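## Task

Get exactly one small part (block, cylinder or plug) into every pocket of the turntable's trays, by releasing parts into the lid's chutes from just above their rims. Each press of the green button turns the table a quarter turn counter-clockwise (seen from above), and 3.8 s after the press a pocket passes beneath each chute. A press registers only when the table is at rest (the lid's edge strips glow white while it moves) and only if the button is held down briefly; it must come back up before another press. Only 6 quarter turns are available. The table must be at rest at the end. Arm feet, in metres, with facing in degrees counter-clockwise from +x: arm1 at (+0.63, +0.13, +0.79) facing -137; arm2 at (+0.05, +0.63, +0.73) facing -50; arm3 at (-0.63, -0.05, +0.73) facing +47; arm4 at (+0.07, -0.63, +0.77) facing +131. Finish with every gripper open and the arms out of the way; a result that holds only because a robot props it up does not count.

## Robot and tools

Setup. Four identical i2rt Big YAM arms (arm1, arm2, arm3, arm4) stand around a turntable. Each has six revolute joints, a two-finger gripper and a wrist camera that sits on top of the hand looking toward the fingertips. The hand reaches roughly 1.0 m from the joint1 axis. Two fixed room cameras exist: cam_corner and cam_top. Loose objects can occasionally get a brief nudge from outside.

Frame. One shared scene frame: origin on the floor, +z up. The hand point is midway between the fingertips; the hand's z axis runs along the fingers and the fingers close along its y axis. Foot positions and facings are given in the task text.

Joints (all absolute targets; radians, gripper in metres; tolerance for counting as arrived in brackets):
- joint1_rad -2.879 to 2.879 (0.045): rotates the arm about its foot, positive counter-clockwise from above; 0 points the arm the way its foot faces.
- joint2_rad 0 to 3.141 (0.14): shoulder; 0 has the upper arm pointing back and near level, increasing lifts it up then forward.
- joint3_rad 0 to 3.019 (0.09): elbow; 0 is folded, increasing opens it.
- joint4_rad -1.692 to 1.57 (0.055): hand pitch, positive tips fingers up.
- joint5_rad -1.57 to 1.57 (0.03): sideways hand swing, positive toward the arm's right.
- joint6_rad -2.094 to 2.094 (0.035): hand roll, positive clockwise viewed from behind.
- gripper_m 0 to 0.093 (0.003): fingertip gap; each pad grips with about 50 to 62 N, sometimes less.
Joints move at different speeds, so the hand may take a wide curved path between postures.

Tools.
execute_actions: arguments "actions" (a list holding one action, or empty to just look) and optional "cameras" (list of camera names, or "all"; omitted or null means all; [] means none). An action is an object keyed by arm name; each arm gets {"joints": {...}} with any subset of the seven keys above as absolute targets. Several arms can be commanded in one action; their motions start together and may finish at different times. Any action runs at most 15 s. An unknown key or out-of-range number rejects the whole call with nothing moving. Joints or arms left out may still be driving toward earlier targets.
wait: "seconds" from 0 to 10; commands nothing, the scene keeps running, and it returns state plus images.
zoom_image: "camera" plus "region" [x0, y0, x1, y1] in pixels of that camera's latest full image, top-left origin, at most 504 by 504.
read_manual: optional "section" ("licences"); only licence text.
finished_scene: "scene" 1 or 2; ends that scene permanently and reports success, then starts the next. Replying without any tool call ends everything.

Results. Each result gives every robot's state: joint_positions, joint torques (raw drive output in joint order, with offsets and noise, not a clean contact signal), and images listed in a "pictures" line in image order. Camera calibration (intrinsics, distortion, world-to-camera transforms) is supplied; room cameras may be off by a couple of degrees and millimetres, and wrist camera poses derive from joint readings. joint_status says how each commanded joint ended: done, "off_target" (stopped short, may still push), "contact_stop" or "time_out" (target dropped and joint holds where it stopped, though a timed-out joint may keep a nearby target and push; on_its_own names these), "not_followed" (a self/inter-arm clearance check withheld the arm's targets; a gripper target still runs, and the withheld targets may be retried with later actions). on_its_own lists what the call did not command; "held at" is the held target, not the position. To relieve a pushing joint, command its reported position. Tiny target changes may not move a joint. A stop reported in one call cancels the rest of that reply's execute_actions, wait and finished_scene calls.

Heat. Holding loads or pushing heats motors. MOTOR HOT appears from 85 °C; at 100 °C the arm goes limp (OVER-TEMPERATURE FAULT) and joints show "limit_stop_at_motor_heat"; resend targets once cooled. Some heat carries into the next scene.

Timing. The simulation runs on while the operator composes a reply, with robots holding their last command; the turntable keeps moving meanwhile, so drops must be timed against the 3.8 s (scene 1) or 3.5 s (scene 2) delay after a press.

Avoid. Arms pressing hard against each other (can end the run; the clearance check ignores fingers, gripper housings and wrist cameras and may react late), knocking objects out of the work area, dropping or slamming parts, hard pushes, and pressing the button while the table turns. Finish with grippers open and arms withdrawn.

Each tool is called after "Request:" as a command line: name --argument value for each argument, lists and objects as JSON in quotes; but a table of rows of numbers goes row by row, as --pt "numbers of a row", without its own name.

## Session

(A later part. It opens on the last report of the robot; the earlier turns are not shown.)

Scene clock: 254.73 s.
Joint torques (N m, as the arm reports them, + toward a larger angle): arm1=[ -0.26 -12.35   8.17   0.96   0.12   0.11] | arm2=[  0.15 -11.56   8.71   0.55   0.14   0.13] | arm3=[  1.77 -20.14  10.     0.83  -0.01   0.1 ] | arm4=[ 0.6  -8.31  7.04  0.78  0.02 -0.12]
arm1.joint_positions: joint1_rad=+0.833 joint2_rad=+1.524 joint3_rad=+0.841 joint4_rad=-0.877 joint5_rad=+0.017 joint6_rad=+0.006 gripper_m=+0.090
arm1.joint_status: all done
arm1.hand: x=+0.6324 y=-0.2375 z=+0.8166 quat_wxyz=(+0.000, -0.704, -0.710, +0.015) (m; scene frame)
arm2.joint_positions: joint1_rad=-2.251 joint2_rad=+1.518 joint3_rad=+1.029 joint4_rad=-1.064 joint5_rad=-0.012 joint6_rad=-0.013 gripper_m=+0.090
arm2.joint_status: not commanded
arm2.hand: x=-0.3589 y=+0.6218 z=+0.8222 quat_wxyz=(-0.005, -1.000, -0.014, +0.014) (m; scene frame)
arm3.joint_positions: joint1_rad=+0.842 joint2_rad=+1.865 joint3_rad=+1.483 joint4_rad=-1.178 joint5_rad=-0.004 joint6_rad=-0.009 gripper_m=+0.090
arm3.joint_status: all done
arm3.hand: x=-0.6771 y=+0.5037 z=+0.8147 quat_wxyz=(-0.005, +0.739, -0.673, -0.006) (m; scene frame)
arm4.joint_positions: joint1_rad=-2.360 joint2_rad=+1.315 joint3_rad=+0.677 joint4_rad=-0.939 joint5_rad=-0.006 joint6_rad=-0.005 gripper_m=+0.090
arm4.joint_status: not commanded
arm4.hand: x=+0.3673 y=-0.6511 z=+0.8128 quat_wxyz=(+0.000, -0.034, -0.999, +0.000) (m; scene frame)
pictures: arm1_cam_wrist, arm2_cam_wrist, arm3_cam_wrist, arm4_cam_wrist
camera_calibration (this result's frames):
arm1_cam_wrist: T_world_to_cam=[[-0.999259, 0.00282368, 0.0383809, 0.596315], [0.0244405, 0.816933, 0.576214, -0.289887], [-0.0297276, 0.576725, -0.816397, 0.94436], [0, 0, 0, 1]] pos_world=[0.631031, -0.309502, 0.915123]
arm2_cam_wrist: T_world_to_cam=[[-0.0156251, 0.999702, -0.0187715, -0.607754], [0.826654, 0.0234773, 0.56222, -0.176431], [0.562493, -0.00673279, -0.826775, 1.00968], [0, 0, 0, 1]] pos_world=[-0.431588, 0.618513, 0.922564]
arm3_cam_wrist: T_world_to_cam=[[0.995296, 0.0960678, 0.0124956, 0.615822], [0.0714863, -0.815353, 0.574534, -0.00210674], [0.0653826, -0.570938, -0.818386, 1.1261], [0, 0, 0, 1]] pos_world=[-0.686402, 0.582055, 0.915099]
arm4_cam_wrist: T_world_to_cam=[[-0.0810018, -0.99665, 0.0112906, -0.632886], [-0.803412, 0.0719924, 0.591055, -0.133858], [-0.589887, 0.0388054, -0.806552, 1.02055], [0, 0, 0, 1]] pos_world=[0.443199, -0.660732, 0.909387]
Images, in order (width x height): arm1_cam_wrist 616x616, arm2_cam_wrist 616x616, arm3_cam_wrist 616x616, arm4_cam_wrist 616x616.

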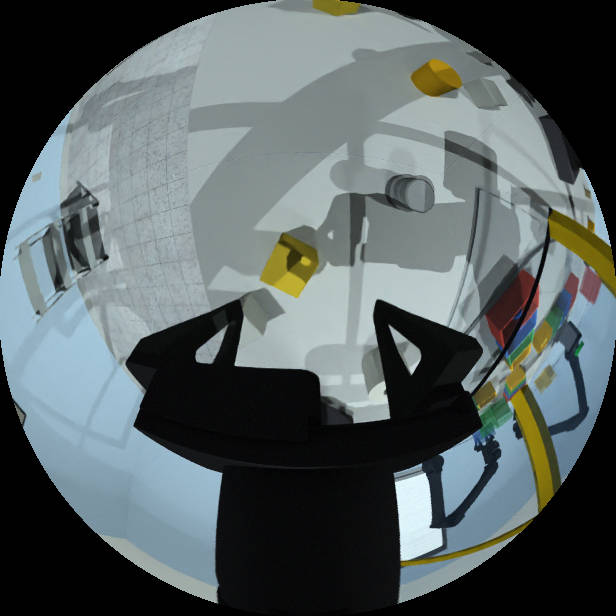

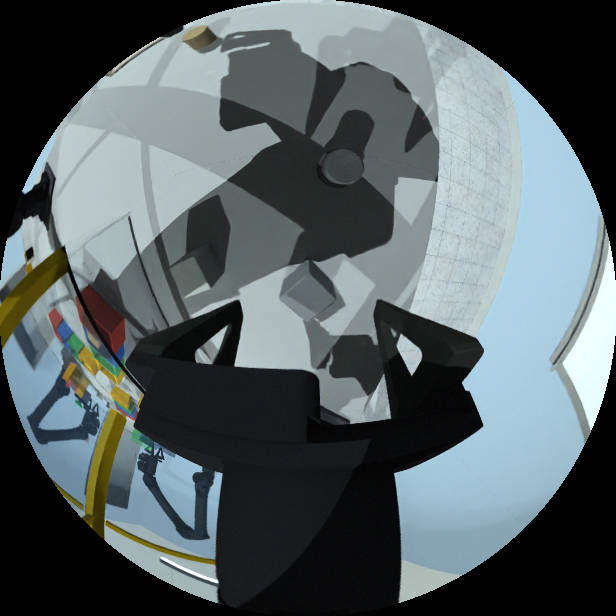

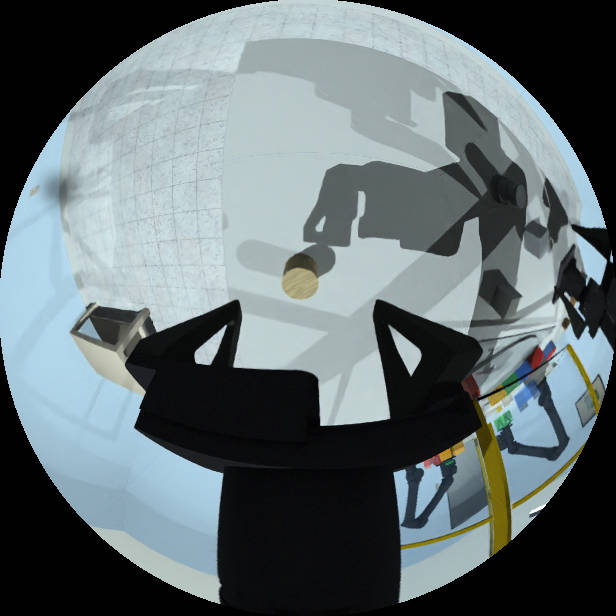

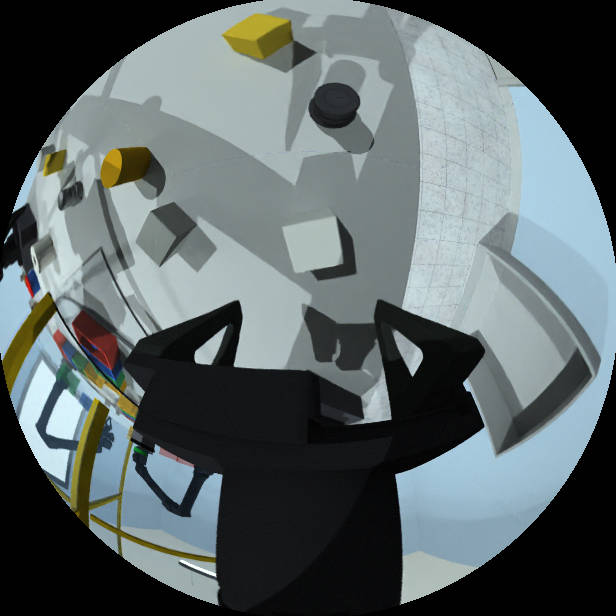

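Request:
execute_actions --actions '[{"arm1":{"joints":{"joint1_rad":0.885,"joint6_rad":0.43,"joint2_rad":1.68,"joint3_rad":0.8,"joint4_rad":-0.655}},"arm2":{"joints":{"joint6_rad":0.76,"joint2_rad":1.58,"joint3_rad":0.88,"joint4_rad":-0.853}},"arm3":{"joints":{"joint1_rad":0.862,"joint2_rad":1.942,"joint3_rad":1.418,"joint4_rad":-1.015}},"arm4":{"joints":{"joint6_rad":-0.15,"joint2_rad":1.528,"joint3_rad":0.69,"joint4_rad":-0.69}}}]' --cameras '["arm1_cam_wrist","arm2_cam_wrist","arm3_cam_wrist","arm4_cam_wrist"]'

Scene clock: 268.53 s.
Joint torques (N m, as the arm reports them, + toward a larger angle): arm1=[ -0.25 -13.82   6.65   0.97   0.16   0.23] | arm2=[  0.31 -10.38   7.76   0.53   0.21   0.18] | arm3=[  2.73 -19.87   7.36   1.24  -0.01   0.11] | arm4=[  0.42 -10.35   6.01   0.73   0.03  -0.2 ]
arm1.joint_positions: joint1_rad=+0.878 joint2_rad=+1.691 joint3_rad=+0.793 joint4_rad=-0.671 joint5_rad=+0.017 joint6_rad=+0.417 gripper_m=+0.090
arm1.joint_status: all done
arm1.hand: x=+0.6490 y=-0.2402 z=+0.7452 quat_wxyz=(+0.000, -0.821, -0.571, +0.013) (m; scene frame)
arm2.joint_positions: joint1_rad=-2.251 joint2_rad=+1.573 joint3_rad=+0.877 joint4_rad=-0.862 joint5_rad=-0.012 joint6_rad=+0.746 gripper_m=+0.090
arm2.joint_status: all done
arm2.hand: x=-0.3353 y=+0.6223 z=+0.7531 quat_wxyz=(-0.009, -0.934, +0.357, +0.009) (m; scene frame)
arm3.joint_positions: joint1_rad=+0.850 joint2_rad=+1.955 joint3_rad=+1.410 joint4_rad=-1.030 joint5_rad=-0.004 joint6_rad=-0.009 gripper_m=+0.090
arm3.joint_status: all done
arm3.hand: x=-0.6809 y=+0.5024 z=+0.7421 quat_wxyz=(+0.000, +0.742, -0.671, +0.000) (m; scene frame)
arm4.joint_positions: joint1_rad=-2.360 joint2_rad=+1.539 joint3_rad=+0.677 joint4_rad=-0.705 joint5_rad=-0.006 joint6_rad=-0.140 gripper_m=+0.090
arm4.joint_status: all done
arm4.hand: x=+0.3978 y=-0.6537 z=+0.7474 quat_wxyz=(-0.005, +0.033, -0.999, +0.000) (m; scene frame)
pictures: arm1_cam_wrist, arm2_cam_wrist, arm3_cam_wrist, arm4_cam_wrist
camera_calibration (this result's frames):
arm1_cam_wrist: T_world_to_cam=[[-0.932524, 0.359682, 0.0320417, 0.662803], [0.311016, 0.754915, 0.577385, -0.448631], [0.183486, 0.548391, -0.815843, 0.742514], [0, 0, 0, 1]] pos_world=[0.62137, -0.306908, 0.84357]
arm2_cam_wrist: T_world_to_cam=[[0.676423, 0.735831, -0.0316986, -0.203256], [0.613593, -0.539203, 0.576856, 0.110619], [0.407377, -0.409649, -0.81623, 1.13002], [0, 0, 0, 1]] pos_world=[-0.390731, 0.672119, 0.852101]
arm3_cam_wrist: T_world_to_cam=[[0.994524, 0.103778, 0.012357, 0.616355], [0.0768611, -0.806393, 0.586363, 0.0291644], [0.0708162, -0.582202, -0.809954, 1.06935], [0, 0, 0, 1]] pos_world=[-0.690949, 0.582134, 0.84141]
arm4_cam_wrist: T_world_to_cam=[[0.0530945, -0.998512, 0.0124657, -0.687744], [-0.811646, -0.0358792, 0.583047, -0.13173], [-0.581732, -0.0410743, -0.812343, 0.934768], [0, 0, 0, 1]] pos_world=[0.473382, -0.653051, 0.84473]
Images, in order (width x height): arm1_cam_wrist 616x616, arm2_cam_wrist 616x616, arm3_cam_wrist 616x616, arm4_cam_wrist 616x616.

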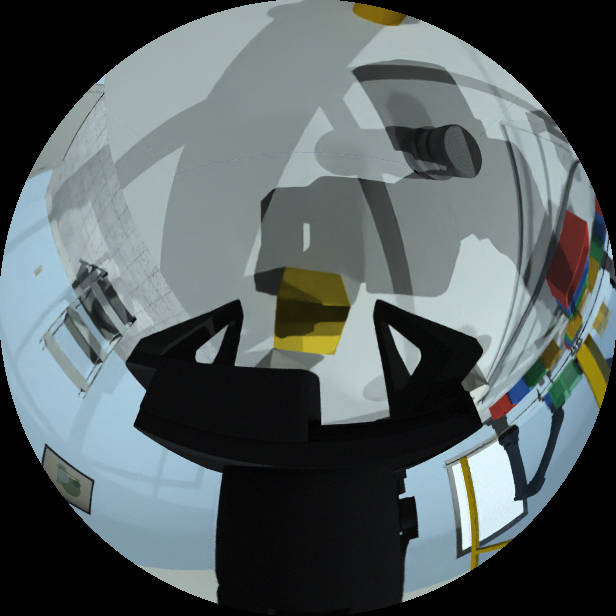

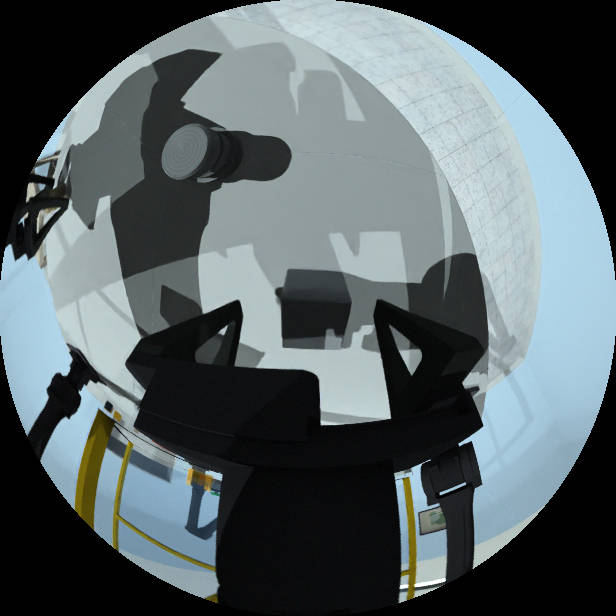

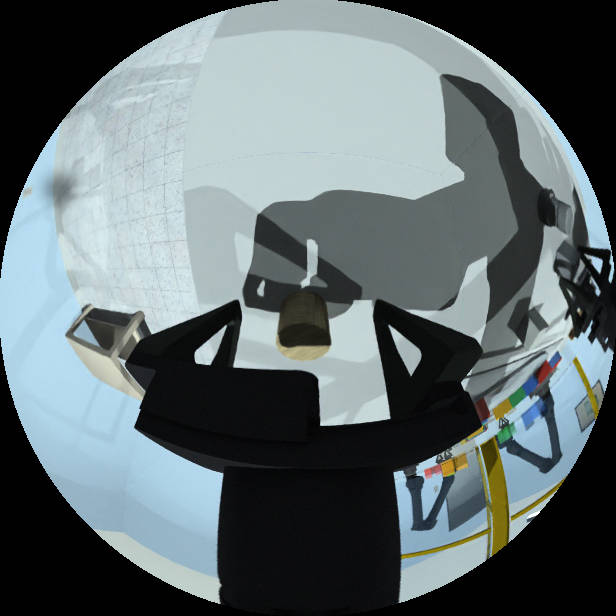

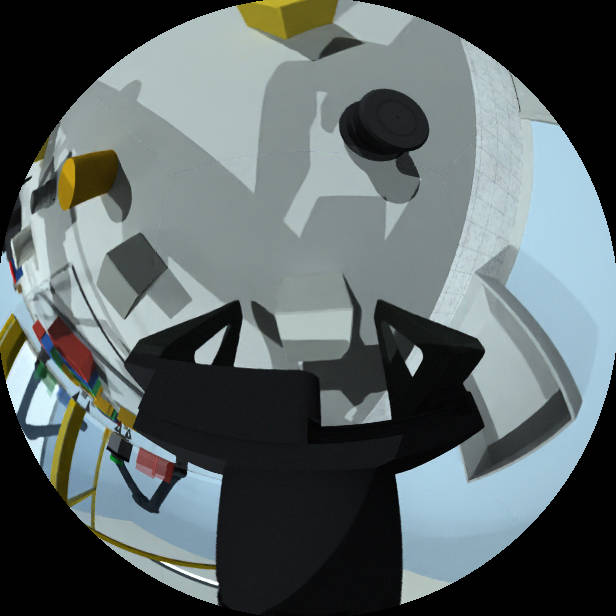

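Request:
execute_actions --actions '[{"arm1":{"joints":{"joint6_rad":0.53,"joint2_rad":1.72,"joint4_rad":-0.625}},"arm2":{"joints":{"joint2_rad":1.625,"joint4_rad":-0.815}},"arm3":{"joints":{"joint4_rad":-1.07}},"arm4":{"joints":{"gripper_m":0}}}]' --cameras '[]'

Request:
execute_actions --actions '[{"arm1":{"joints":{"gripper_m":0}},"arm2":{"joints":{"gripper_m":0}},"arm3":{"joints":{"gripper_m":0}}}]' --cameras '[]'

Request:
execute_actions --actions '[{"arm1":{"joints":{"joint2_rad":1.116,"joint3_rad":1.0,"joint4_rad":-1.45}},"arm2":{"joints":{"joint2_rad":1.116,"joint3_rad":1.09,"joint4_rad":-1.525}},"arm3":{"joints":{"joint2_rad":1.116,"joint3_rad":1.09,"joint4_rad":-1.525}},"arm4":{"joints":{"joint2_rad":1.116,"joint3_rad":1.05,"joint4_rad":-1.45}}}]' --cameras '[]'

Request:
execute_actions --actions '[{"arm1":{"joints":{"joint1_rad":-0.522,"joint6_rad":-0.2}},"arm2":{"joints":{"joint1_rad":-0.934,"joint6_rad":-0.275}},"arm3":{"joints":{"joint1_rad":-0.7,"joint6_rad":-1.5}},"arm4":{"joints":{"joint1_rad":-0.58,"joint6_rad":0.1}}}]' --cameras '[]'

Request:
execute_actions --actions '[{"arm1":{"joints":{"joint2_rad":1.49,"joint3_rad":1.2,"joint4_rad":-1.18}},"arm2":{"joints":{"joint2_rad":1.255,"joint3_rad":1.09,"joint4_rad":-1.395}},"arm3":{"joints":{"joint2_rad":1.635,"joint3_rad":1.535,"joint4_rad":-1.41}},"arm4":{"joints":{"joint2_rad":1.3,"joint3_rad":1.21,"joint4_rad":-1.15}}}]' --cameras '["arm1_cam_wrist","arm2_cam_wrist","arm3_cam_wrist","arm4_cam_wrist"]'

Scene clock: 283.60 s.
Joint torques (N m, as the arm reports them, + toward a larger angle): arm1=[ -0.27 -12.13   6.68   0.97   0.16   0.26] | arm2=[ 0.36 -9.68  7.64  0.58  0.21  0.15] | arm3=[  2.55 -19.98   7.22  -0.07   0.     0.08] | arm4=[  0.81 -10.48   6.06   0.78   0.02  -0.19]
arm1.joint_positions: joint1_rad=+0.878 joint2_rad=+1.709 joint3_rad=+0.793 joint4_rad=-0.641 joint5_rad=+0.017 joint6_rad=+0.517 gripper_m=+0.090
arm1.joint_status: all done
arm1.hand: x=+0.6492 y=-0.2446 z=+0.7392 quat_wxyz=(-0.006, -0.849, -0.529, +0.016) (m; scene frame)
arm2.joint_positions: joint1_rad=-2.251 joint2_rad=+1.605 joint3_rad=+0.877 joint4_rad=-0.825 joint5_rad=-0.012 joint6_rad=+0.746 gripper_m=+0.090
arm2.joint_status: all done
arm2.hand: x=-0.3409 y=+0.6223 z=+0.7418 quat_wxyz=(-0.010, -0.934, +0.357, +0.012) (m; scene frame)
arm3.joint_positions: joint1_rad=+0.850 joint2_rad=+1.955 joint3_rad=+1.410 joint4_rad=-1.057 joint5_rad=-0.004 joint6_rad=-0.009 gripper_m=+0.090
arm3.joint_status: all done
arm3.hand: x=-0.6803 y=+0.4958 z=+0.7422 quat_wxyz=(+0.009, +0.742, -0.671, +0.010) (m; scene frame)
arm4.joint_positions: joint1_rad=-2.360 joint2_rad=+1.539 joint3_rad=+0.677 joint4_rad=-0.704 joint5_rad=-0.006 joint6_rad=-0.140 gripper_m=+0.039
arm4.joint_status: gripper_m off_target (ended at +0.039, target +0.000)
arm4.hand: x=+0.3979 y=-0.6537 z=+0.7474 quat_wxyz=(-0.005, +0.033, -0.999, +0.000) (m; scene frame)
pictures: none
No camera images: the call's "cameras" was empty. Leave "cameras" out to get every camera's image.

Scene clock: 284.30 s.
Joint torques (N m, as the arm reports them, + toward a larger angle): arm1=[ -0.31 -11.86   6.58   0.97   0.16   0.23] | arm2=[ 0.69 -9.6   7.66  0.55  0.21  0.13] | arm3=[  2.72 -19.8    7.21  -0.22   0.     0.09] | arm4=[ 0.71 -9.92  5.97  0.8   0.02 -0.18]
arm1.joint_positions: joint1_rad=+0.878 joint2_rad=+1.709 joint3_rad=+0.793 joint4_rad=-0.640 joint5_rad=+0.017 joint6_rad=+0.517 gripper_m=+0.040
arm1.joint_status: gripper_m off_target (ended at +0.040, target +0.000)
arm1.hand: x=+0.6492 y=-0.2447 z=+0.7392 quat_wxyz=(-0.006, -0.849, -0.528, +0.016) (m; scene frame)
arm2.joint_positions: joint1_rad=-2.251 joint2_rad=+1.605 joint3_rad=+0.877 joint4_rad=-0.823 joint5_rad=-0.012 joint6_rad=+0.748 gripper_m=+0.040
arm2.joint_status: gripper_m off_target (ended at +0.040, target +0.000)
arm2.hand: x=-0.3413 y=+0.6223 z=+0.7416 quat_wxyz=(-0.010, -0.934, +0.358, +0.012) (m; scene frame)
arm3.joint_positions: joint1_rad=+0.850 joint2_rad=+1.955 joint3_rad=+1.410 joint4_rad=-1.057 joint5_rad=-0.004 joint6_rad=-0.009 gripper_m=+0.031
arm3.joint_status: gripper_m off_target (ended at +0.031, target +0.000)
arm3.hand: x=-0.6803 y=+0.4958 z=+0.7422 quat_wxyz=(+0.009, +0.742, -0.671, +0.010) (m; scene frame)
arm4.joint_positions: joint1_rad=-2.360 joint2_rad=+1.539 joint3_rad=+0.677 joint4_rad=-0.704 joint5_rad=-0.006 joint6_rad=-0.140 gripper_m=+0.039
arm4.joint_status: not commanded
arm4.hand: x=+0.3979 y=-0.6537 z=+0.7474 quat_wxyz=(-0.005, +0.033, -0.999, +0.000) (m; scene frame)
pictures: none
No camera images: the call's "cameras" was empty. Leave "cameras" out to get every camera's image.

Scene clock: 285.73 s.
Joint torques (N m, as the arm reports them, + toward a larger angle): arm1=[-0.27 -5.68 10.73 -0.3   0.15  0.23] | arm2=[ 0.35 -5.26 12.08 -0.07  0.2   0.12] | arm3=[ 2.47 -6.13  7.81  0.12  0.    0.1 ] | arm4=[ 0.42 -6.53  9.69 -0.34  0.05 -0.16]
arm1.joint_positions: joint1_rad=+0.878 joint2_rad=+1.106 joint3_rad=+0.983 joint4_rad=-1.437 joint5_rad=+0.017 joint6_rad=+0.517 gripper_m=+0.040
arm1.joint_status: all done
arm1.hand: x=+0.6454 y=-0.1589 z=+0.9974 quat_wxyz=(-0.004, -0.849, -0.528, +0.015) (m; scene frame)
arm2.joint_positions: joint1_rad=-2.251 joint2_rad=+1.105 joint3_rad=+1.062 joint4_rad=-1.517 joint5_rad=-0.012 joint6_rad=+0.748 gripper_m=+0.040
arm2.joint_status: all done
arm2.hand: x=-0.2429 y=+0.6232 z=+0.9710 quat_wxyz=(-0.008, -0.934, +0.358, +0.008) (m; scene frame)
arm3.joint_positions: joint1_rad=+0.850 joint2_rad=+1.109 joint3_rad=+1.092 joint4_rad=-1.515 joint5_rad=-0.004 joint6_rad=-0.009 gripper_m=+0.031
arm3.joint_status: all done
arm3.hand: x=-0.6591 y=+0.2552 z=+0.9760 quat_wxyz=(-0.015, +0.742, -0.670, -0.016) (m; scene frame)
arm4.joint_positions: joint1_rad=-2.360 joint2_rad=+1.118 joint3_rad=+1.025 joint4_rad=-1.438 joint5_rad=-0.006 joint6_rad=-0.140 gripper_m=+0.039
arm4.joint_status: all done
arm4.hand: x=+0.3768 y=-0.6507 z=+0.9918 quat_wxyz=(-0.023, +0.033, -0.999, +0.002) (m; scene frame)
pictures: none
No camera images: the call's "cameras" was empty. Leave "cameras" out to get every camera's image.

Scene clock: 287.87 s.
Joint torques (N m, as the arm reports them, + toward a larger angle): arm1=[-1.3  -6.13 10.6  -0.32  0.08 -0.01] | arm2=[ 0.44 -5.86 12.16 -0.11  0.18 -0.21] | arm3=[ 1.02 -6.73  7.73  0.   -0.17 -0.18] | arm4=[ 0.82 -6.59  9.54 -0.37  0.07  0.05]
arm1.joint_positions: joint1_rad=-0.515 joint2_rad=+1.113 joint3_rad=+0.983 joint4_rad=-1.437 joint5_rad=+0.017 joint6_rad=-0.187 gripper_m=+0.040
arm1.joint_status: all done
arm1.hand: x=+0.3436 y=+0.0688 z=+0.9945 quat_wxyz=(+0.003, -0.978, -0.211, +0.006) (m; scene frame)
arm2.joint_positions: joint1_rad=-0.935 joint2_rad=+1.108 joint3_rad=+1.062 joint4_rad=-1.517 joint5_rad=-0.013 joint6_rad=-0.261 gripper_m=+0.040
arm2.joint_status: all done
arm2.hand: x=-0.0149 y=+0.3405 z=+0.9671 quat_wxyz=(-0.003, -0.699, -0.715, +0.003) (m; scene frame)
arm3.joint_positions: joint1_rad=-0.695 joint2_rad=+1.116 joint3_rad=+1.092 joint4_rad=-1.515 joint5_rad=-0.003 joint6_rad=-1.490 gripper_m=+0.031
arm3.joint_status: all done
arm3.hand: x=-0.3269 y=-0.0127 z=+0.9737 quat_wxyz=(-0.016, +0.720, -0.694, +0.008) (m; scene frame)
arm4.joint_positions: joint1_rad=-0.579 joint2_rad=+1.118 joint3_rad=+1.025 joint4_rad=-1.438 joint5_rad=-0.007 joint6_rad=+0.090 gripper_m=+0.039
arm4.joint_status: all done
arm4.hand: x=+0.0278 y=-0.3241 z=+0.9878 quat_wxyz=(-0.009, +0.723, -0.690, -0.014) (m; scene frame)
pictures: none
No camera images: the call's "cameras" was empty. Leave "cameras" out to get every camera's image.

Scene clock: 289.23 s.
Joint torques (N m, as the arm reports them, + toward a larger angle): arm1=[ -1.28 -14.75  11.5    0.93   0.08  -0.01] | arm2=[ 0.69 -9.24 11.79  0.32  0.16 -0.2 ] | arm3=[  0.74 -15.88  11.51   0.73  -0.18  -0.09] | arm4=[  0.68 -10.8   12.39   1.43   0.07  -0.01]
arm1.joint_positions: joint1_rad=-0.515 joint2_rad=+1.506 joint3_rad=+1.168 joint4_rad=-1.194 joint5_rad=+0.017 joint6_rad=-0.187 gripper_m=+0.040
arm1.joint_status: all done
arm1.hand: x=+0.2074 y=+0.0351 z=+0.9308 quat_wxyz=(+0.003, -0.977, -0.211, +0.023) (m; scene frame)
arm2.joint_positions: joint1_rad=-0.935 joint2_rad=+1.268 joint3_rad=+1.062 joint4_rad=-1.401 joint5_rad=-0.013 joint6_rad=-0.261 gripper_m=+0.040
arm2.joint_status: all done
arm2.hand: x=-0.0253 y=+0.3001 z=+0.9192 quat_wxyz=(+0.008, -0.700, -0.714, -0.016) (m; scene frame)
arm3.joint_positions: joint1_rad=-0.695 joint2_rad=+1.649 joint3_rad=+1.479 joint4_rad=-1.417 joint5_rad=-0.003 joint6_rad=-1.492 gripper_m=+0.031
arm3.joint_status: all done
arm3.hand: x=-0.1426 y=+0.0094 z=+0.9215 quat_wxyz=(+0.002, +0.721, -0.693, -0.007) (m; scene frame)
arm4.joint_positions: joint1_rad=-0.579 joint2_rad=+1.315 joint3_rad=+1.147 joint4_rad=-1.169 joint5_rad=-0.007 joint6_rad=+0.090 gripper_m=+0.039
arm4.joint_status: all done
arm4.hand: x=+0.0119 y=-0.2076 z=+0.9781 quat_wxyz=(-0.069, +0.719, -0.686, -0.089) (m; scene frame)
pictures: arm1_cam_wrist, arm2_cam_wrist, arm3_cam_wrist, arm4_cam_wrist
camera_calibration (this result's frames):
arm1_cam_wrist: T_world_to_cam=[[-0.400575, 0.915714, 0.0317341, 0.0165256], [0.766878, 0.316111, 0.558545, -0.687918], [0.501436, 0.248075, -0.828867, 0.780693], [0, 0, 0, 1]] pos_world=[0.142702, 0.00865522, 1.0308]
arm2_cam_wrist: T_world_to_cam=[[-0.999757, -0.00733167, -0.0208018, -0.0000043505], [-0.0185434, 0.790052, 0.612759, -0.797046], [0.011942, 0.612995, -0.789996, 0.666324], [0, 0, 0, 1]] pos_world=[-0.0227415, 0.221254, 1.01479]
arm3_cam_wrist: T_world_to_cam=[[0.999127, 0.0417752, 0.000430494, 0.142182], [0.0337368, -0.812866, 0.581473, -0.516601], [0.0246411, -0.58095, -0.813566, 0.886206], [0, 0, 0, 1]] pos_world=[-0.146466, 0.0889743, 1.02132]
arm4_cam_wrist: T_world_to_cam=[[0.999305, 0.0346459, -0.0137755, 0.00420988], [0.0372686, -0.917563, 0.395841, -0.57352], [0.00107436, -0.396079, -0.918216, 0.938893], [0, 0, 0, 1]] pos_world=[0.0161586, -0.154511, 1.08919]
Images, in order (width x height): arm1_cam_wrist 616x616, arm2_cam_wrist 616x616, arm3_cam_wrist 616x616, arm4_cam_wrist 616x616.

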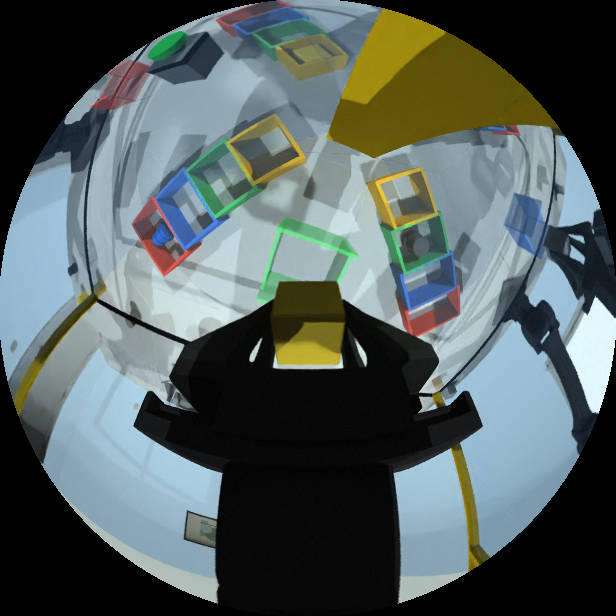

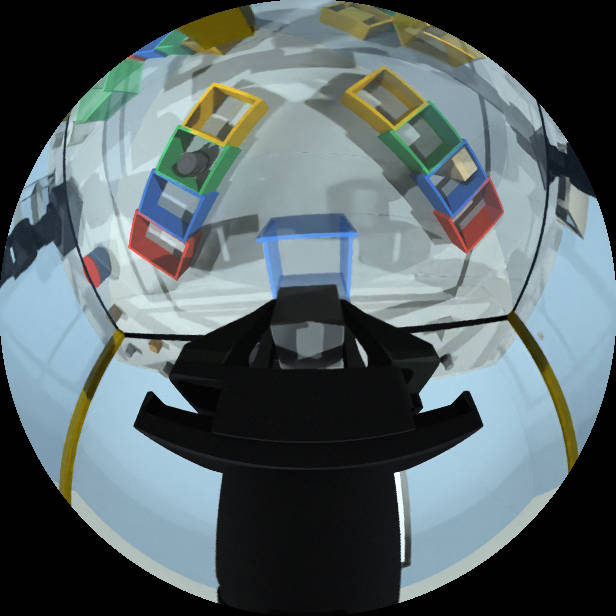

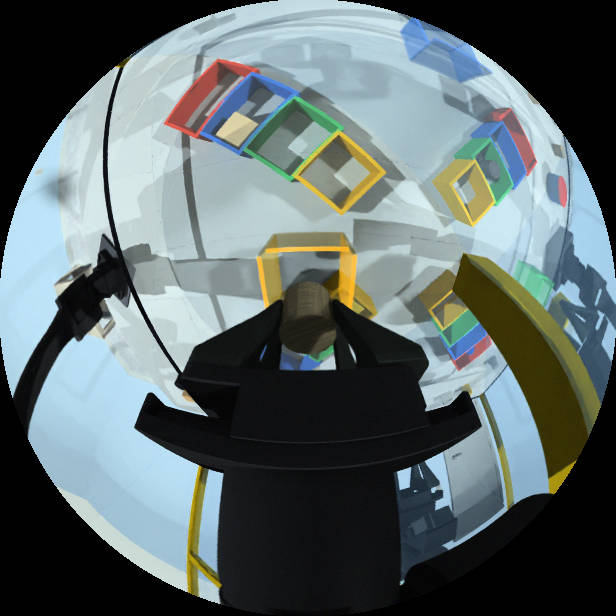

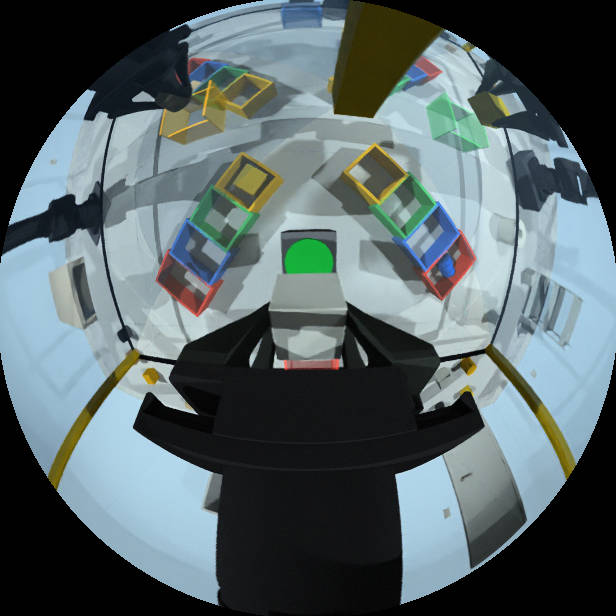

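Request:
execute_actions --actions '[{"arm1":{"joints":{"joint6_rad":0.2}},"arm2":{"joints":{"joint3_rad":1.115}},"arm4":{"joints":{"joint2_rad":1.355,"joint4_rad":-1.1}}}]' --cameras '["arm1_cam_wrist","arm2_cam_wrist"]'

Scene clock: 294.43 s.
Joint torques (N m, as the arm reports them, + toward a larger angle): arm1=[ -1.27 -14.88  11.51   0.96   0.12   0.24] | arm2=[ 0.55 -9.25 14.06  0.39  0.17 -0.2 ] | arm3=[  1.09 -16.76  11.56   0.66  -0.17  -0.08] | arm4=[  0.94 -10.98  12.43   1.24   0.08   0.01]
arm1.joint_positions: joint1_rad=-0.515 joint2_rad=+1.506 joint3_rad=+1.168 joint4_rad=-1.194 joint5_rad=+0.017 joint6_rad=+0.187 gripper_m=+0.040
arm1.joint_status: all done
arm1.hand: x=+0.2074 y=+0.0351 z=+0.9308 quat_wxyz=(-0.001, -0.999, -0.026, +0.023) (m; scene frame)
arm2.joint_positions: joint1_rad=-0.935 joint2_rad=+1.268 joint3_rad=+1.062 joint4_rad=-1.401 joint5_rad=-0.013 joint6_rad=-0.261 gripper_m=+0.040
arm2.joint_status: all done
arm2.hand: x=-0.0253 y=+0.3001 z=+0.9192 quat_wxyz=(+0.008, -0.700, -0.714, -0.016) (m; scene frame)
arm3.joint_positions: joint1_rad=-0.695 joint2_rad=+1.649 joint3_rad=+1.479 joint4_rad=-1.417 joint5_rad=-0.003 joint6_rad=-1.492 gripper_m=+0.031
arm3.joint_status: not commanded
arm3.hand: x=-0.1426 y=+0.0094 z=+0.9215 quat_wxyz=(+0.002, +0.721, -0.693, -0.007) (m; scene frame)
arm4.joint_positions: joint1_rad=-0.579 joint2_rad=+1.363 joint3_rad=+1.147 joint4_rad=-1.118 joint5_rad=-0.007 joint6_rad=+0.090 gripper_m=+0.039
arm4.joint_status: all done
arm4.hand: x=+0.0099 y=-0.1923 z=+0.9612 quat_wxyz=(-0.070, +0.719, -0.686, -0.090) (m; scene frame)
pictures: arm1_cam_wrist, arm2_cam_wrist
camera_calibration (this result's frames):
arm1_cam_wrist: T_world_to_cam=[[-0.0392177, 0.999121, 0.0148135, -0.045601], [0.83029, 0.0243353, 0.5568, -0.689219], [0.55595, 0.0341359, -0.830514, 0.778419], [0, 0, 0, 1]] pos_world=[0.137701, 0.0357612, 1.03092]
arm2_cam_wrist: T_world_to_cam=[[-0.999757, -0.00733167, -0.0208018, -0.0000043505], [-0.0185434, 0.790052, 0.612759, -0.797046], [0.011942, 0.612995, -0.789996, 0.666324], [0, 0, 0, 1]] pos_world=[-0.0227415, 0.221254, 1.01479]
Images, in order (width x height): arm1_cam_wrist 616x616, arm2_cam_wrist 616x616.

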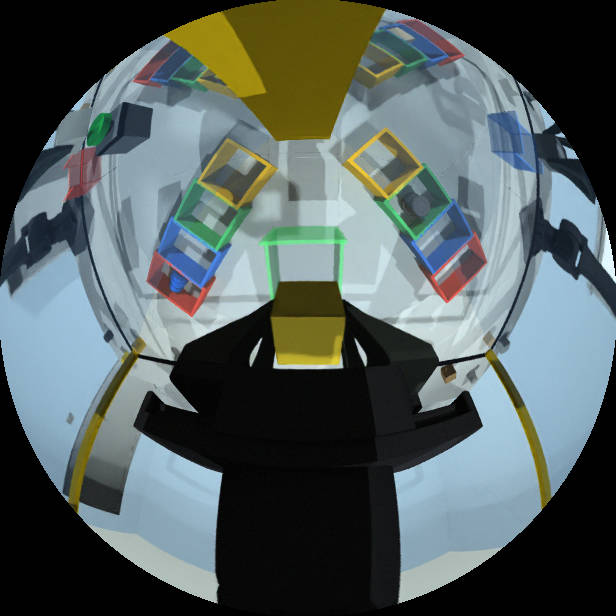

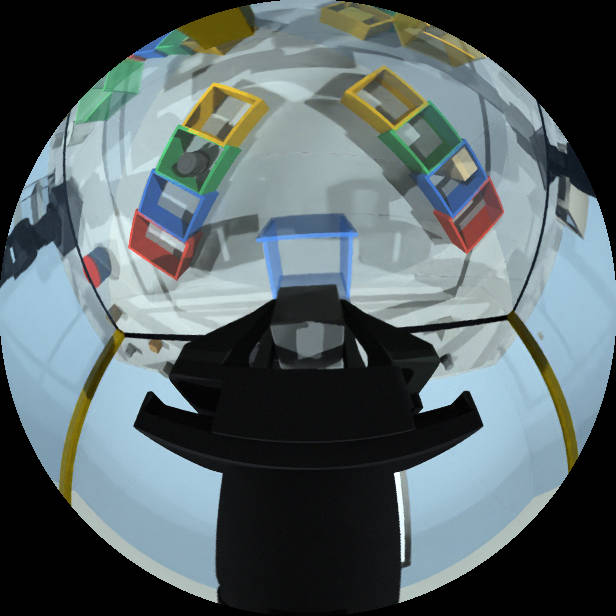

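Request:
execute_actions --actions '[{"arm4":{"joints":{"joint2_rad":1.49}}}]' --cameras '[]'

Request:
execute_actions --actions '[{"arm2":{"joints":{"joint4_rad":-1.372}},"arm4":{"joints":{"joint1_rad":-0.552,"joint2_rad":1.185,"joint3_rad":0.94,"joint4_rad":-1.325}}}]' --cameras '[]'

Request:
wait --seconds 1.85

Request:
execute_actions --actions '[{"arm1":{"joints":{"gripper_m":0.055}},"arm2":{"joints":{"gripper_m":0.055}},"arm3":{"joints":{"gripper_m":0.055}},"arm4":{"joints":{"gripper_m":0.055}}}]' --cameras '["arm1_cam_wrist","arm2_cam_wrist","arm3_cam_wrist","arm4_cam_wrist"]'

Scene clock: 303.63 s.
Joint torques (N m, as the arm reports them, + toward a larger angle): arm1=[ -1.23 -14.79  11.48   0.95   0.12   0.23] | arm2=[ 0.4  -9.05 14.04  0.35  0.15 -0.21] | arm3=[  1.14 -16.69  11.59   0.75  -0.17  -0.1 ] | arm4=[ 0.18 -8.34  9.14  1.28 -0.01  0.04]
arm1.joint_positions: joint1_rad=-0.515 joint2_rad=+1.506 joint3_rad=+1.168 joint4_rad=-1.194 joint5_rad=+0.017 joint6_rad=+0.187 gripper_m=+0.040
arm1.joint_status: not commanded
arm1.hand: x=+0.2074 y=+0.0351 z=+0.9308 quat_wxyz=(-0.001, -0.999, -0.025, +0.023) (m; scene frame)
arm2.joint_positions: joint1_rad=-0.935 joint2_rad=+1.268 joint3_rad=+1.062 joint4_rad=-1.401 joint5_rad=-0.013 joint6_rad=-0.261 gripper_m=+0.040
arm2.joint_status: not commanded
arm2.hand: x=-0.0253 y=+0.3001 z=+0.9192 quat_wxyz=(+0.008, -0.700, -0.714, -0.016) (m; scene frame)
arm3.joint_positions: joint1_rad=-0.695 joint2_rad=+1.649 joint3_rad=+1.479 joint4_rad=-1.417 joint5_rad=-0.003 joint6_rad=-1.492 gripper_m=+0.031
arm3.joint_status: not commanded
arm3.hand: x=-0.1426 y=+0.0094 z=+0.9215 quat_wxyz=(+0.002, +0.721, -0.693, -0.007) (m; scene frame)
arm4.joint_positions: joint1_rad=-0.579 joint2_rad=+1.448 joint3_rad=+1.190 joint4_rad=-1.116 joint5_rad=-0.005 joint6_rad=+0.091 gripper_m=+0.039
arm4.joint_status: all done
arm4.hand: x=+0.0077 y=-0.1730 z=+0.9433 quat_wxyz=(-0.059, +0.720, -0.687, -0.074) (m; scene frame)
pictures: none
No camera images: the call's "cameras" was empty. Leave "cameras" out to get every camera's image.

Scene clock: 304.67 s.
Joint torques (N m, as the arm reports them, + toward a larger angle): arm1=[ -1.23 -14.82  11.5    0.94   0.11   0.23] | arm2=[ 0.64 -9.24 14.09  0.45  0.19 -0.21] | arm3=[  1.   -16.62  11.62   0.81  -0.16  -0.07] | arm4=[ 0.98 -7.8   7.96 -0.27 -0.07  0.02]
arm1.joint_positions: joint1_rad=-0.515 joint2_rad=+1.506 joint3_rad=+1.168 joint4_rad=-1.194 joint5_rad=+0.017 joint6_rad=+0.187 gripper_m=+0.040
arm1.joint_status: not commanded
arm1.hand: x=+0.2074 y=+0.0351 z=+0.9308 quat_wxyz=(-0.001, -0.999, -0.025, +0.023) (m; scene frame)
arm2.joint_positions: joint1_rad=-0.935 joint2_rad=+1.268 joint3_rad=+1.062 joint4_rad=-1.381 joint5_rad=-0.013 joint6_rad=-0.261 gripper_m=+0.040
arm2.joint_status: all done
arm2.hand: x=-0.0265 y=+0.2953 z=+0.9190 quat_wxyz=(+0.003, -0.700, -0.715, -0.008) (m; scene frame)
arm3.joint_positions: joint1_rad=-0.695 joint2_rad=+1.649 joint3_rad=+1.479 joint4_rad=-1.417 joint5_rad=-0.003 joint6_rad=-1.492 gripper_m=+0.031
arm3.joint_status: not commanded
arm3.hand: x=-0.1426 y=+0.0094 z=+0.9215 quat_wxyz=(+0.002, +0.721, -0.693, -0.007) (m; scene frame)
arm4.joint_positions: joint1_rad=-0.557 joint2_rad=+1.194 joint3_rad=+0.931 joint4_rad=-1.318 joint5_rad=-0.004 joint6_rad=+0.091 gripper_m=+0.039
arm4.joint_status: all done
arm4.hand: x=+0.0211 y=-0.3209 z=+0.9307 quat_wxyz=(+0.005, +0.731, -0.683, +0.007) (m; scene frame)
pictures: none
No camera images: the call's "cameras" was empty. Leave "cameras" out to get every camera's image.

Scene clock: 306.53 s.
Joint torques (N m, as the arm reports them, + toward a larger angle): arm1=[ -1.23 -14.83  11.51   0.95   0.11   0.23] | arm2=[ 0.7  -9.18 14.03  0.47  0.18 -0.23] | arm3=[  1.1  -16.59  11.61   0.64  -0.19  -0.07] | arm4=[ 0.87 -8.3   8.03 -0.31 -0.03  0.01]
arm1.joint_positions: joint1_rad=-0.515 joint2_rad=+1.506 joint3_rad=+1.168 joint4_rad=-1.194 joint5_rad=+0.017 joint6_rad=+0.187 gripper_m=+0.040
arm1.joint_status: not commanded
arm1.hand: x=+0.2074 y=+0.0351 z=+0.9308 quat_wxyz=(-0.001, -0.999, -0.025, +0.023) (m; scene frame)
arm2.joint_positions: joint1_rad=-0.935 joint2_rad=+1.268 joint3_rad=+1.062 joint4_rad=-1.381 joint5_rad=-0.013 joint6_rad=-0.261 gripper_m=+0.040
arm2.joint_status: all done
arm2.hand: x=-0.0265 y=+0.2953 z=+0.9190 quat_wxyz=(+0.003, -0.700, -0.715, -0.008) (m; scene frame)
arm3.joint_positions: joint1_rad=-0.695 joint2_rad=+1.649 joint3_rad=+1.479 joint4_rad=-1.417 joint5_rad=-0.003 joint6_rad=-1.492 gripper_m=+0.031
arm3.joint_status: not commanded
arm3.hand: x=-0.1426 y=+0.0094 z=+0.9215 quat_wxyz=(+0.002, +0.721, -0.693, -0.007) (m; scene frame)
arm4.joint_positions: joint1_rad=-0.557 joint2_rad=+1.194 joint3_rad=+0.931 joint4_rad=-1.318 joint5_rad=-0.004 joint6_rad=+0.091 gripper_m=+0.039
arm4.joint_status: all done
arm4.hand: x=+0.0211 y=-0.3209 z=+0.9307 quat_wxyz=(+0.005, +0.731, -0.683, +0.007) (m; scene frame)
wait: 1.87 s; at rest by 0.27 s
pictures: arm1_cam_wrist, arm2_cam_wrist, arm3_cam_wrist, arm4_cam_wrist, cam_corner, cam_top
camera_calibration (this result's frames):
arm1_cam_wrist: T_world_to_cam=[[-0.038837, 0.999136, 0.014796, -0.0456642], [0.830298, 0.0240286, 0.556801, -0.689211], [0.555965, 0.0339095, -0.830514, 0.778424], [0, 0, 0, 1]] pos_world=[0.137701, 0.0357896, 1.03092]
arm2_cam_wrist: T_world_to_cam=[[-0.999843, -0.00790908, -0.0158622, -0.00559275], [-0.015818, 0.801932, 0.597206, -0.782313], [0.00799704, 0.597363, -0.801931, 0.684671], [0, 0, 0, 1]] pos_world=[-0.0234419, 0.218321, 1.01617]
arm3_cam_wrist: T_world_to_cam=[[0.999127, 0.0417752, 0.000430494, 0.142182], [0.0337368, -0.812866, 0.581473, -0.516601], [0.0246411, -0.58095, -0.813566, 0.886206], [0, 0, 0, 1]] pos_world=[-0.146466, 0.0889743, 1.02132]
arm4_cam_wrist: T_world_to_cam=[[0.998368, 0.0553551, 0.0140524, -0.0209162], [0.035628, -0.795978, 0.604277, -0.813991], [0.0446352, -0.60279, -0.796651, 0.670087], [0, 0, 0, 1]] pos_world=[0.0199735, -0.24284, 1.026]
Images, in order (width x height): arm1_cam_wrist 616x616, arm2_cam_wrist 616x616, arm3_cam_wrist 616x616, arm4_cam_wrist 616x616, cam_corner 896x504, cam_top 896x504.

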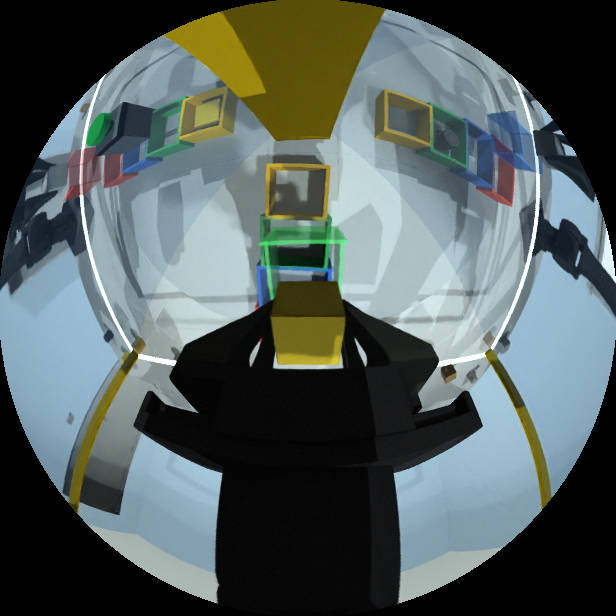

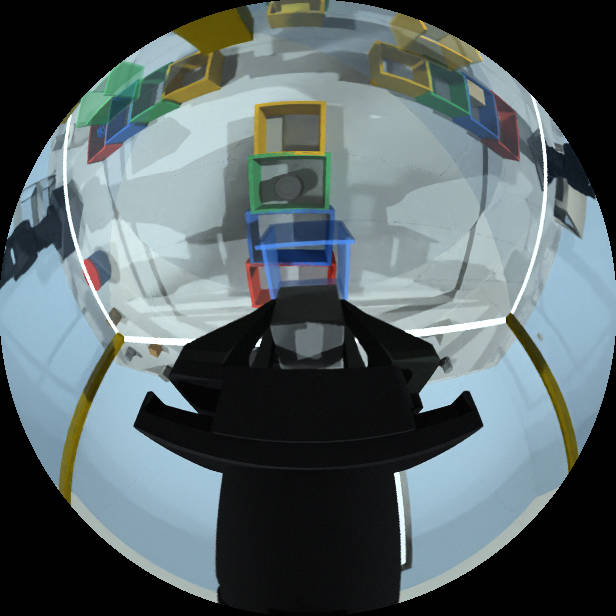

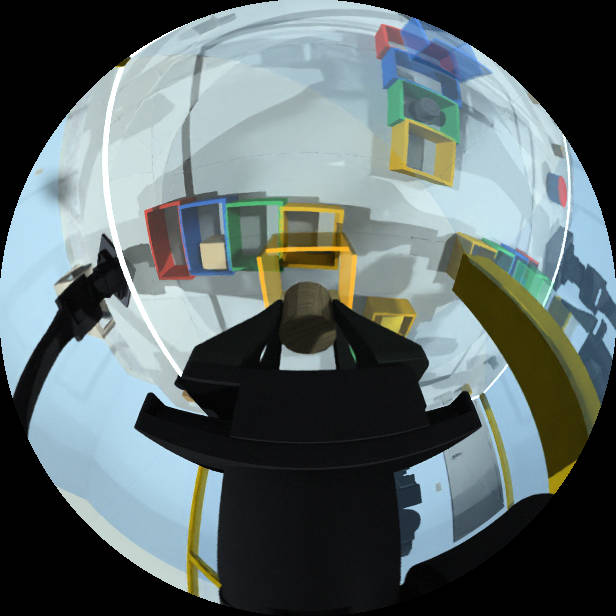

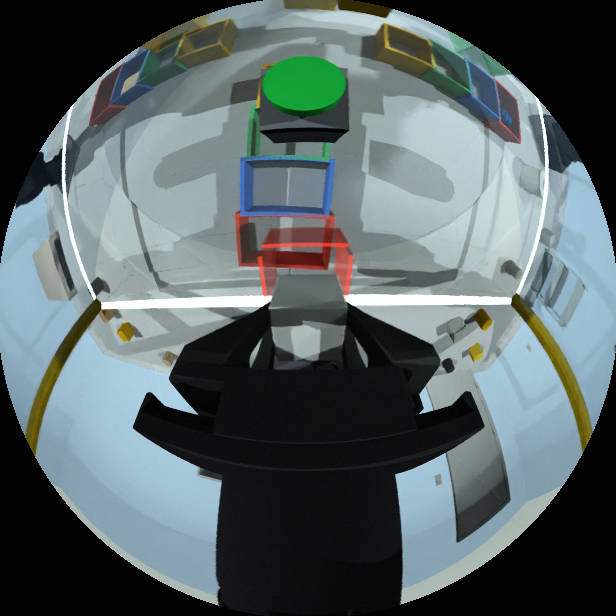

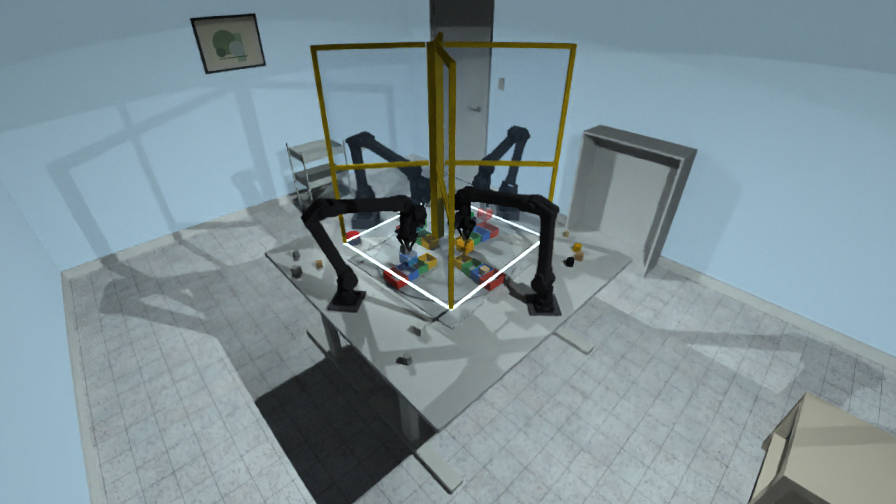

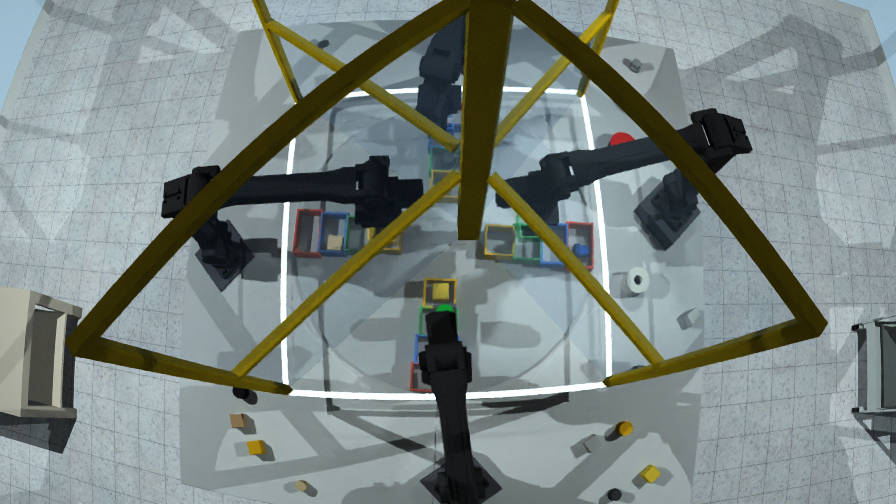

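Scene clock: 307.13 s.
Joint torques (N m, as the arm reports them, + toward a larger angle): arm1=[ -1.2  -14.89  11.51   0.96   0.12   0.23] | arm2=[ 0.6  -9.15 14.23  0.48  0.16 -0.21] | arm3=[  0.78 -15.87  11.58   0.69  -0.18  -0.08] | arm4=[ 1.22 -8.3   8.   -0.39 -0.02  0.03]
arm1.joint_positions: joint1_rad=-0.515 joint2_rad=+1.506 joint3_rad=+1.168 joint4_rad=-1.194 joint5_rad=+0.017 joint6_rad=+0.187 gripper_m=+0.055
arm1.joint_status: all done
arm1.hand: x=+0.2074 y=+0.0351 z=+0.9308 quat_wxyz=(-0.001, -0.999, -0.025, +0.023) (m; scene frame)
arm2.joint_positions: joint1_rad=-0.935 joint2_rad=+1.268 joint3_rad=+1.062 joint4_rad=-1.380 joint5_rad=-0.013 joint6_rad=-0.261 gripper_m=+0.055
arm2.joint_status: all done
arm2.hand: x=-0.0266 y=+0.2952 z=+0.9190 quat_wxyz=(+0.003, -0.699, -0.715, -0.007) (m; scene frame)
arm3.joint_positions: joint1_rad=-0.695 joint2_rad=+1.649 joint3_rad=+1.479 joint4_rad=-1.417 joint5_rad=-0.003 joint6_rad=-1.492 gripper_m=+0.055
arm3.joint_status: all done
arm3.hand: x=-0.1426 y=+0.0094 z=+0.9215 quat_wxyz=(+0.002, +0.721, -0.693, -0.007) (m; scene frame)
arm4.joint_positions: joint1_rad=-0.557 joint2_rad=+1.194 joint3_rad=+0.931 joint4_rad=-1.318 joint5_rad=-0.004 joint6_rad=+0.091 gripper_m=+0.055
arm4.joint_status: all done
arm4.hand: x=+0.0211 y=-0.3209 z=+0.9307 quat_wxyz=(+0.005, +0.731, -0.683, +0.007) (m; scene frame)
pictures: arm1_cam_wrist, arm2_cam_wrist, arm3_cam_wrist, arm4_cam_wrist
camera_calibration (this result's frames):
arm1_cam_wrist: T_world_to_cam=[[-0.0384562, 0.999151, 0.0147784, -0.0457274], [0.830306, 0.023722, 0.556802, -0.689202], [0.555979, 0.0336831, -0.830514, 0.778428], [0, 0, 0, 1]] pos_world=[0.137701, 0.0358179, 1.03092]
arm2_cam_wrist: T_world_to_cam=[[-0.999844, -0.00868645, -0.0154103, -0.00586512], [-0.0161696, 0.802089, 0.596985, -0.782106], [0.00717479, 0.597141, -0.802104, 0.684918], [0, 0, 0, 1]] pos_world=[-0.0234247, 0.218275, 1.01619]
arm3_cam_wrist: T_world_to_cam=[[0.999127, 0.0417752, 0.000430494, 0.142182], [0.0337368, -0.812866, 0.581473, -0.516601], [0.0246411, -0.58095, -0.813566, 0.886206], [0, 0, 0, 1]] pos_world=[-0.146466, 0.0889743, 1.02132]
arm4_cam_wrist: T_world_to_cam=[[0.998368, 0.0553551, 0.0140524, -0.0209162], [0.035628, -0.795978, 0.604277, -0.813991], [0.0446352, -0.60279, -0.796651, 0.670087], [0, 0, 0, 1]] pos_world=[0.0199735, -0.24284, 1.026]
Images, in order (width x height): arm1_cam_wrist 616x616, arm2_cam_wrist 616x616, arm3_cam_wrist 616x616, arm4_cam_wrist 616x616.

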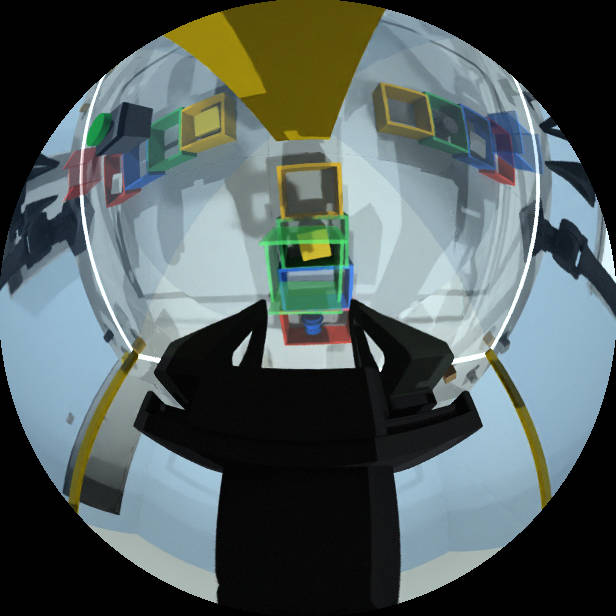

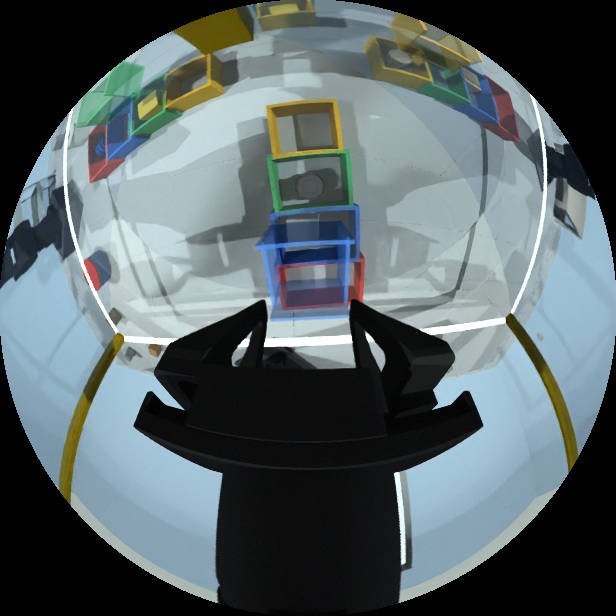

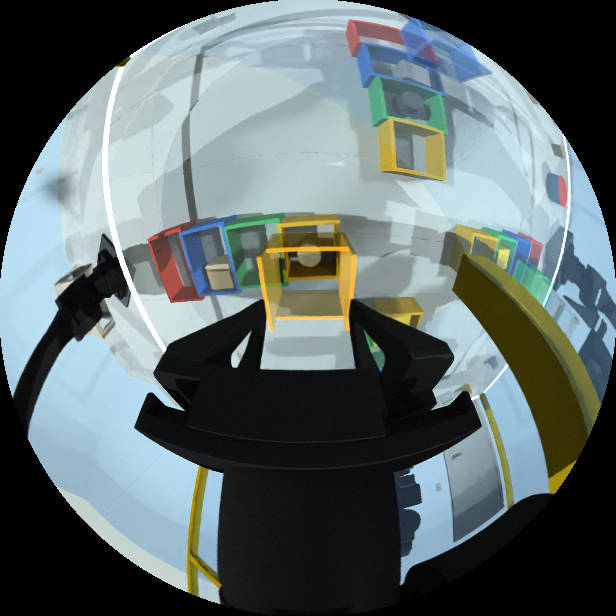

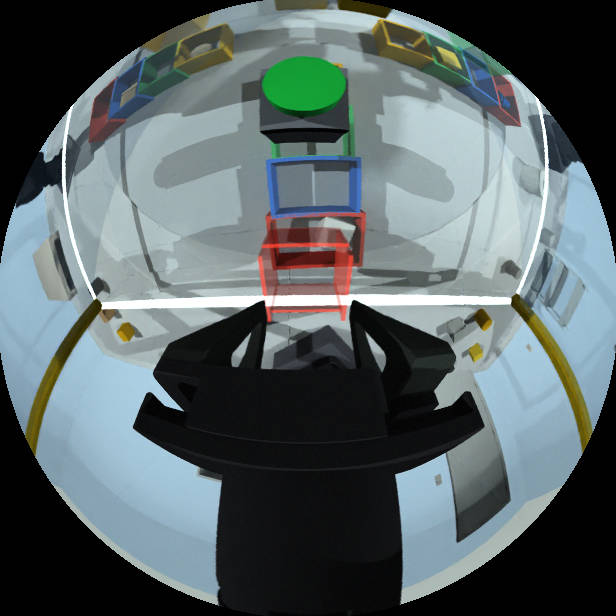

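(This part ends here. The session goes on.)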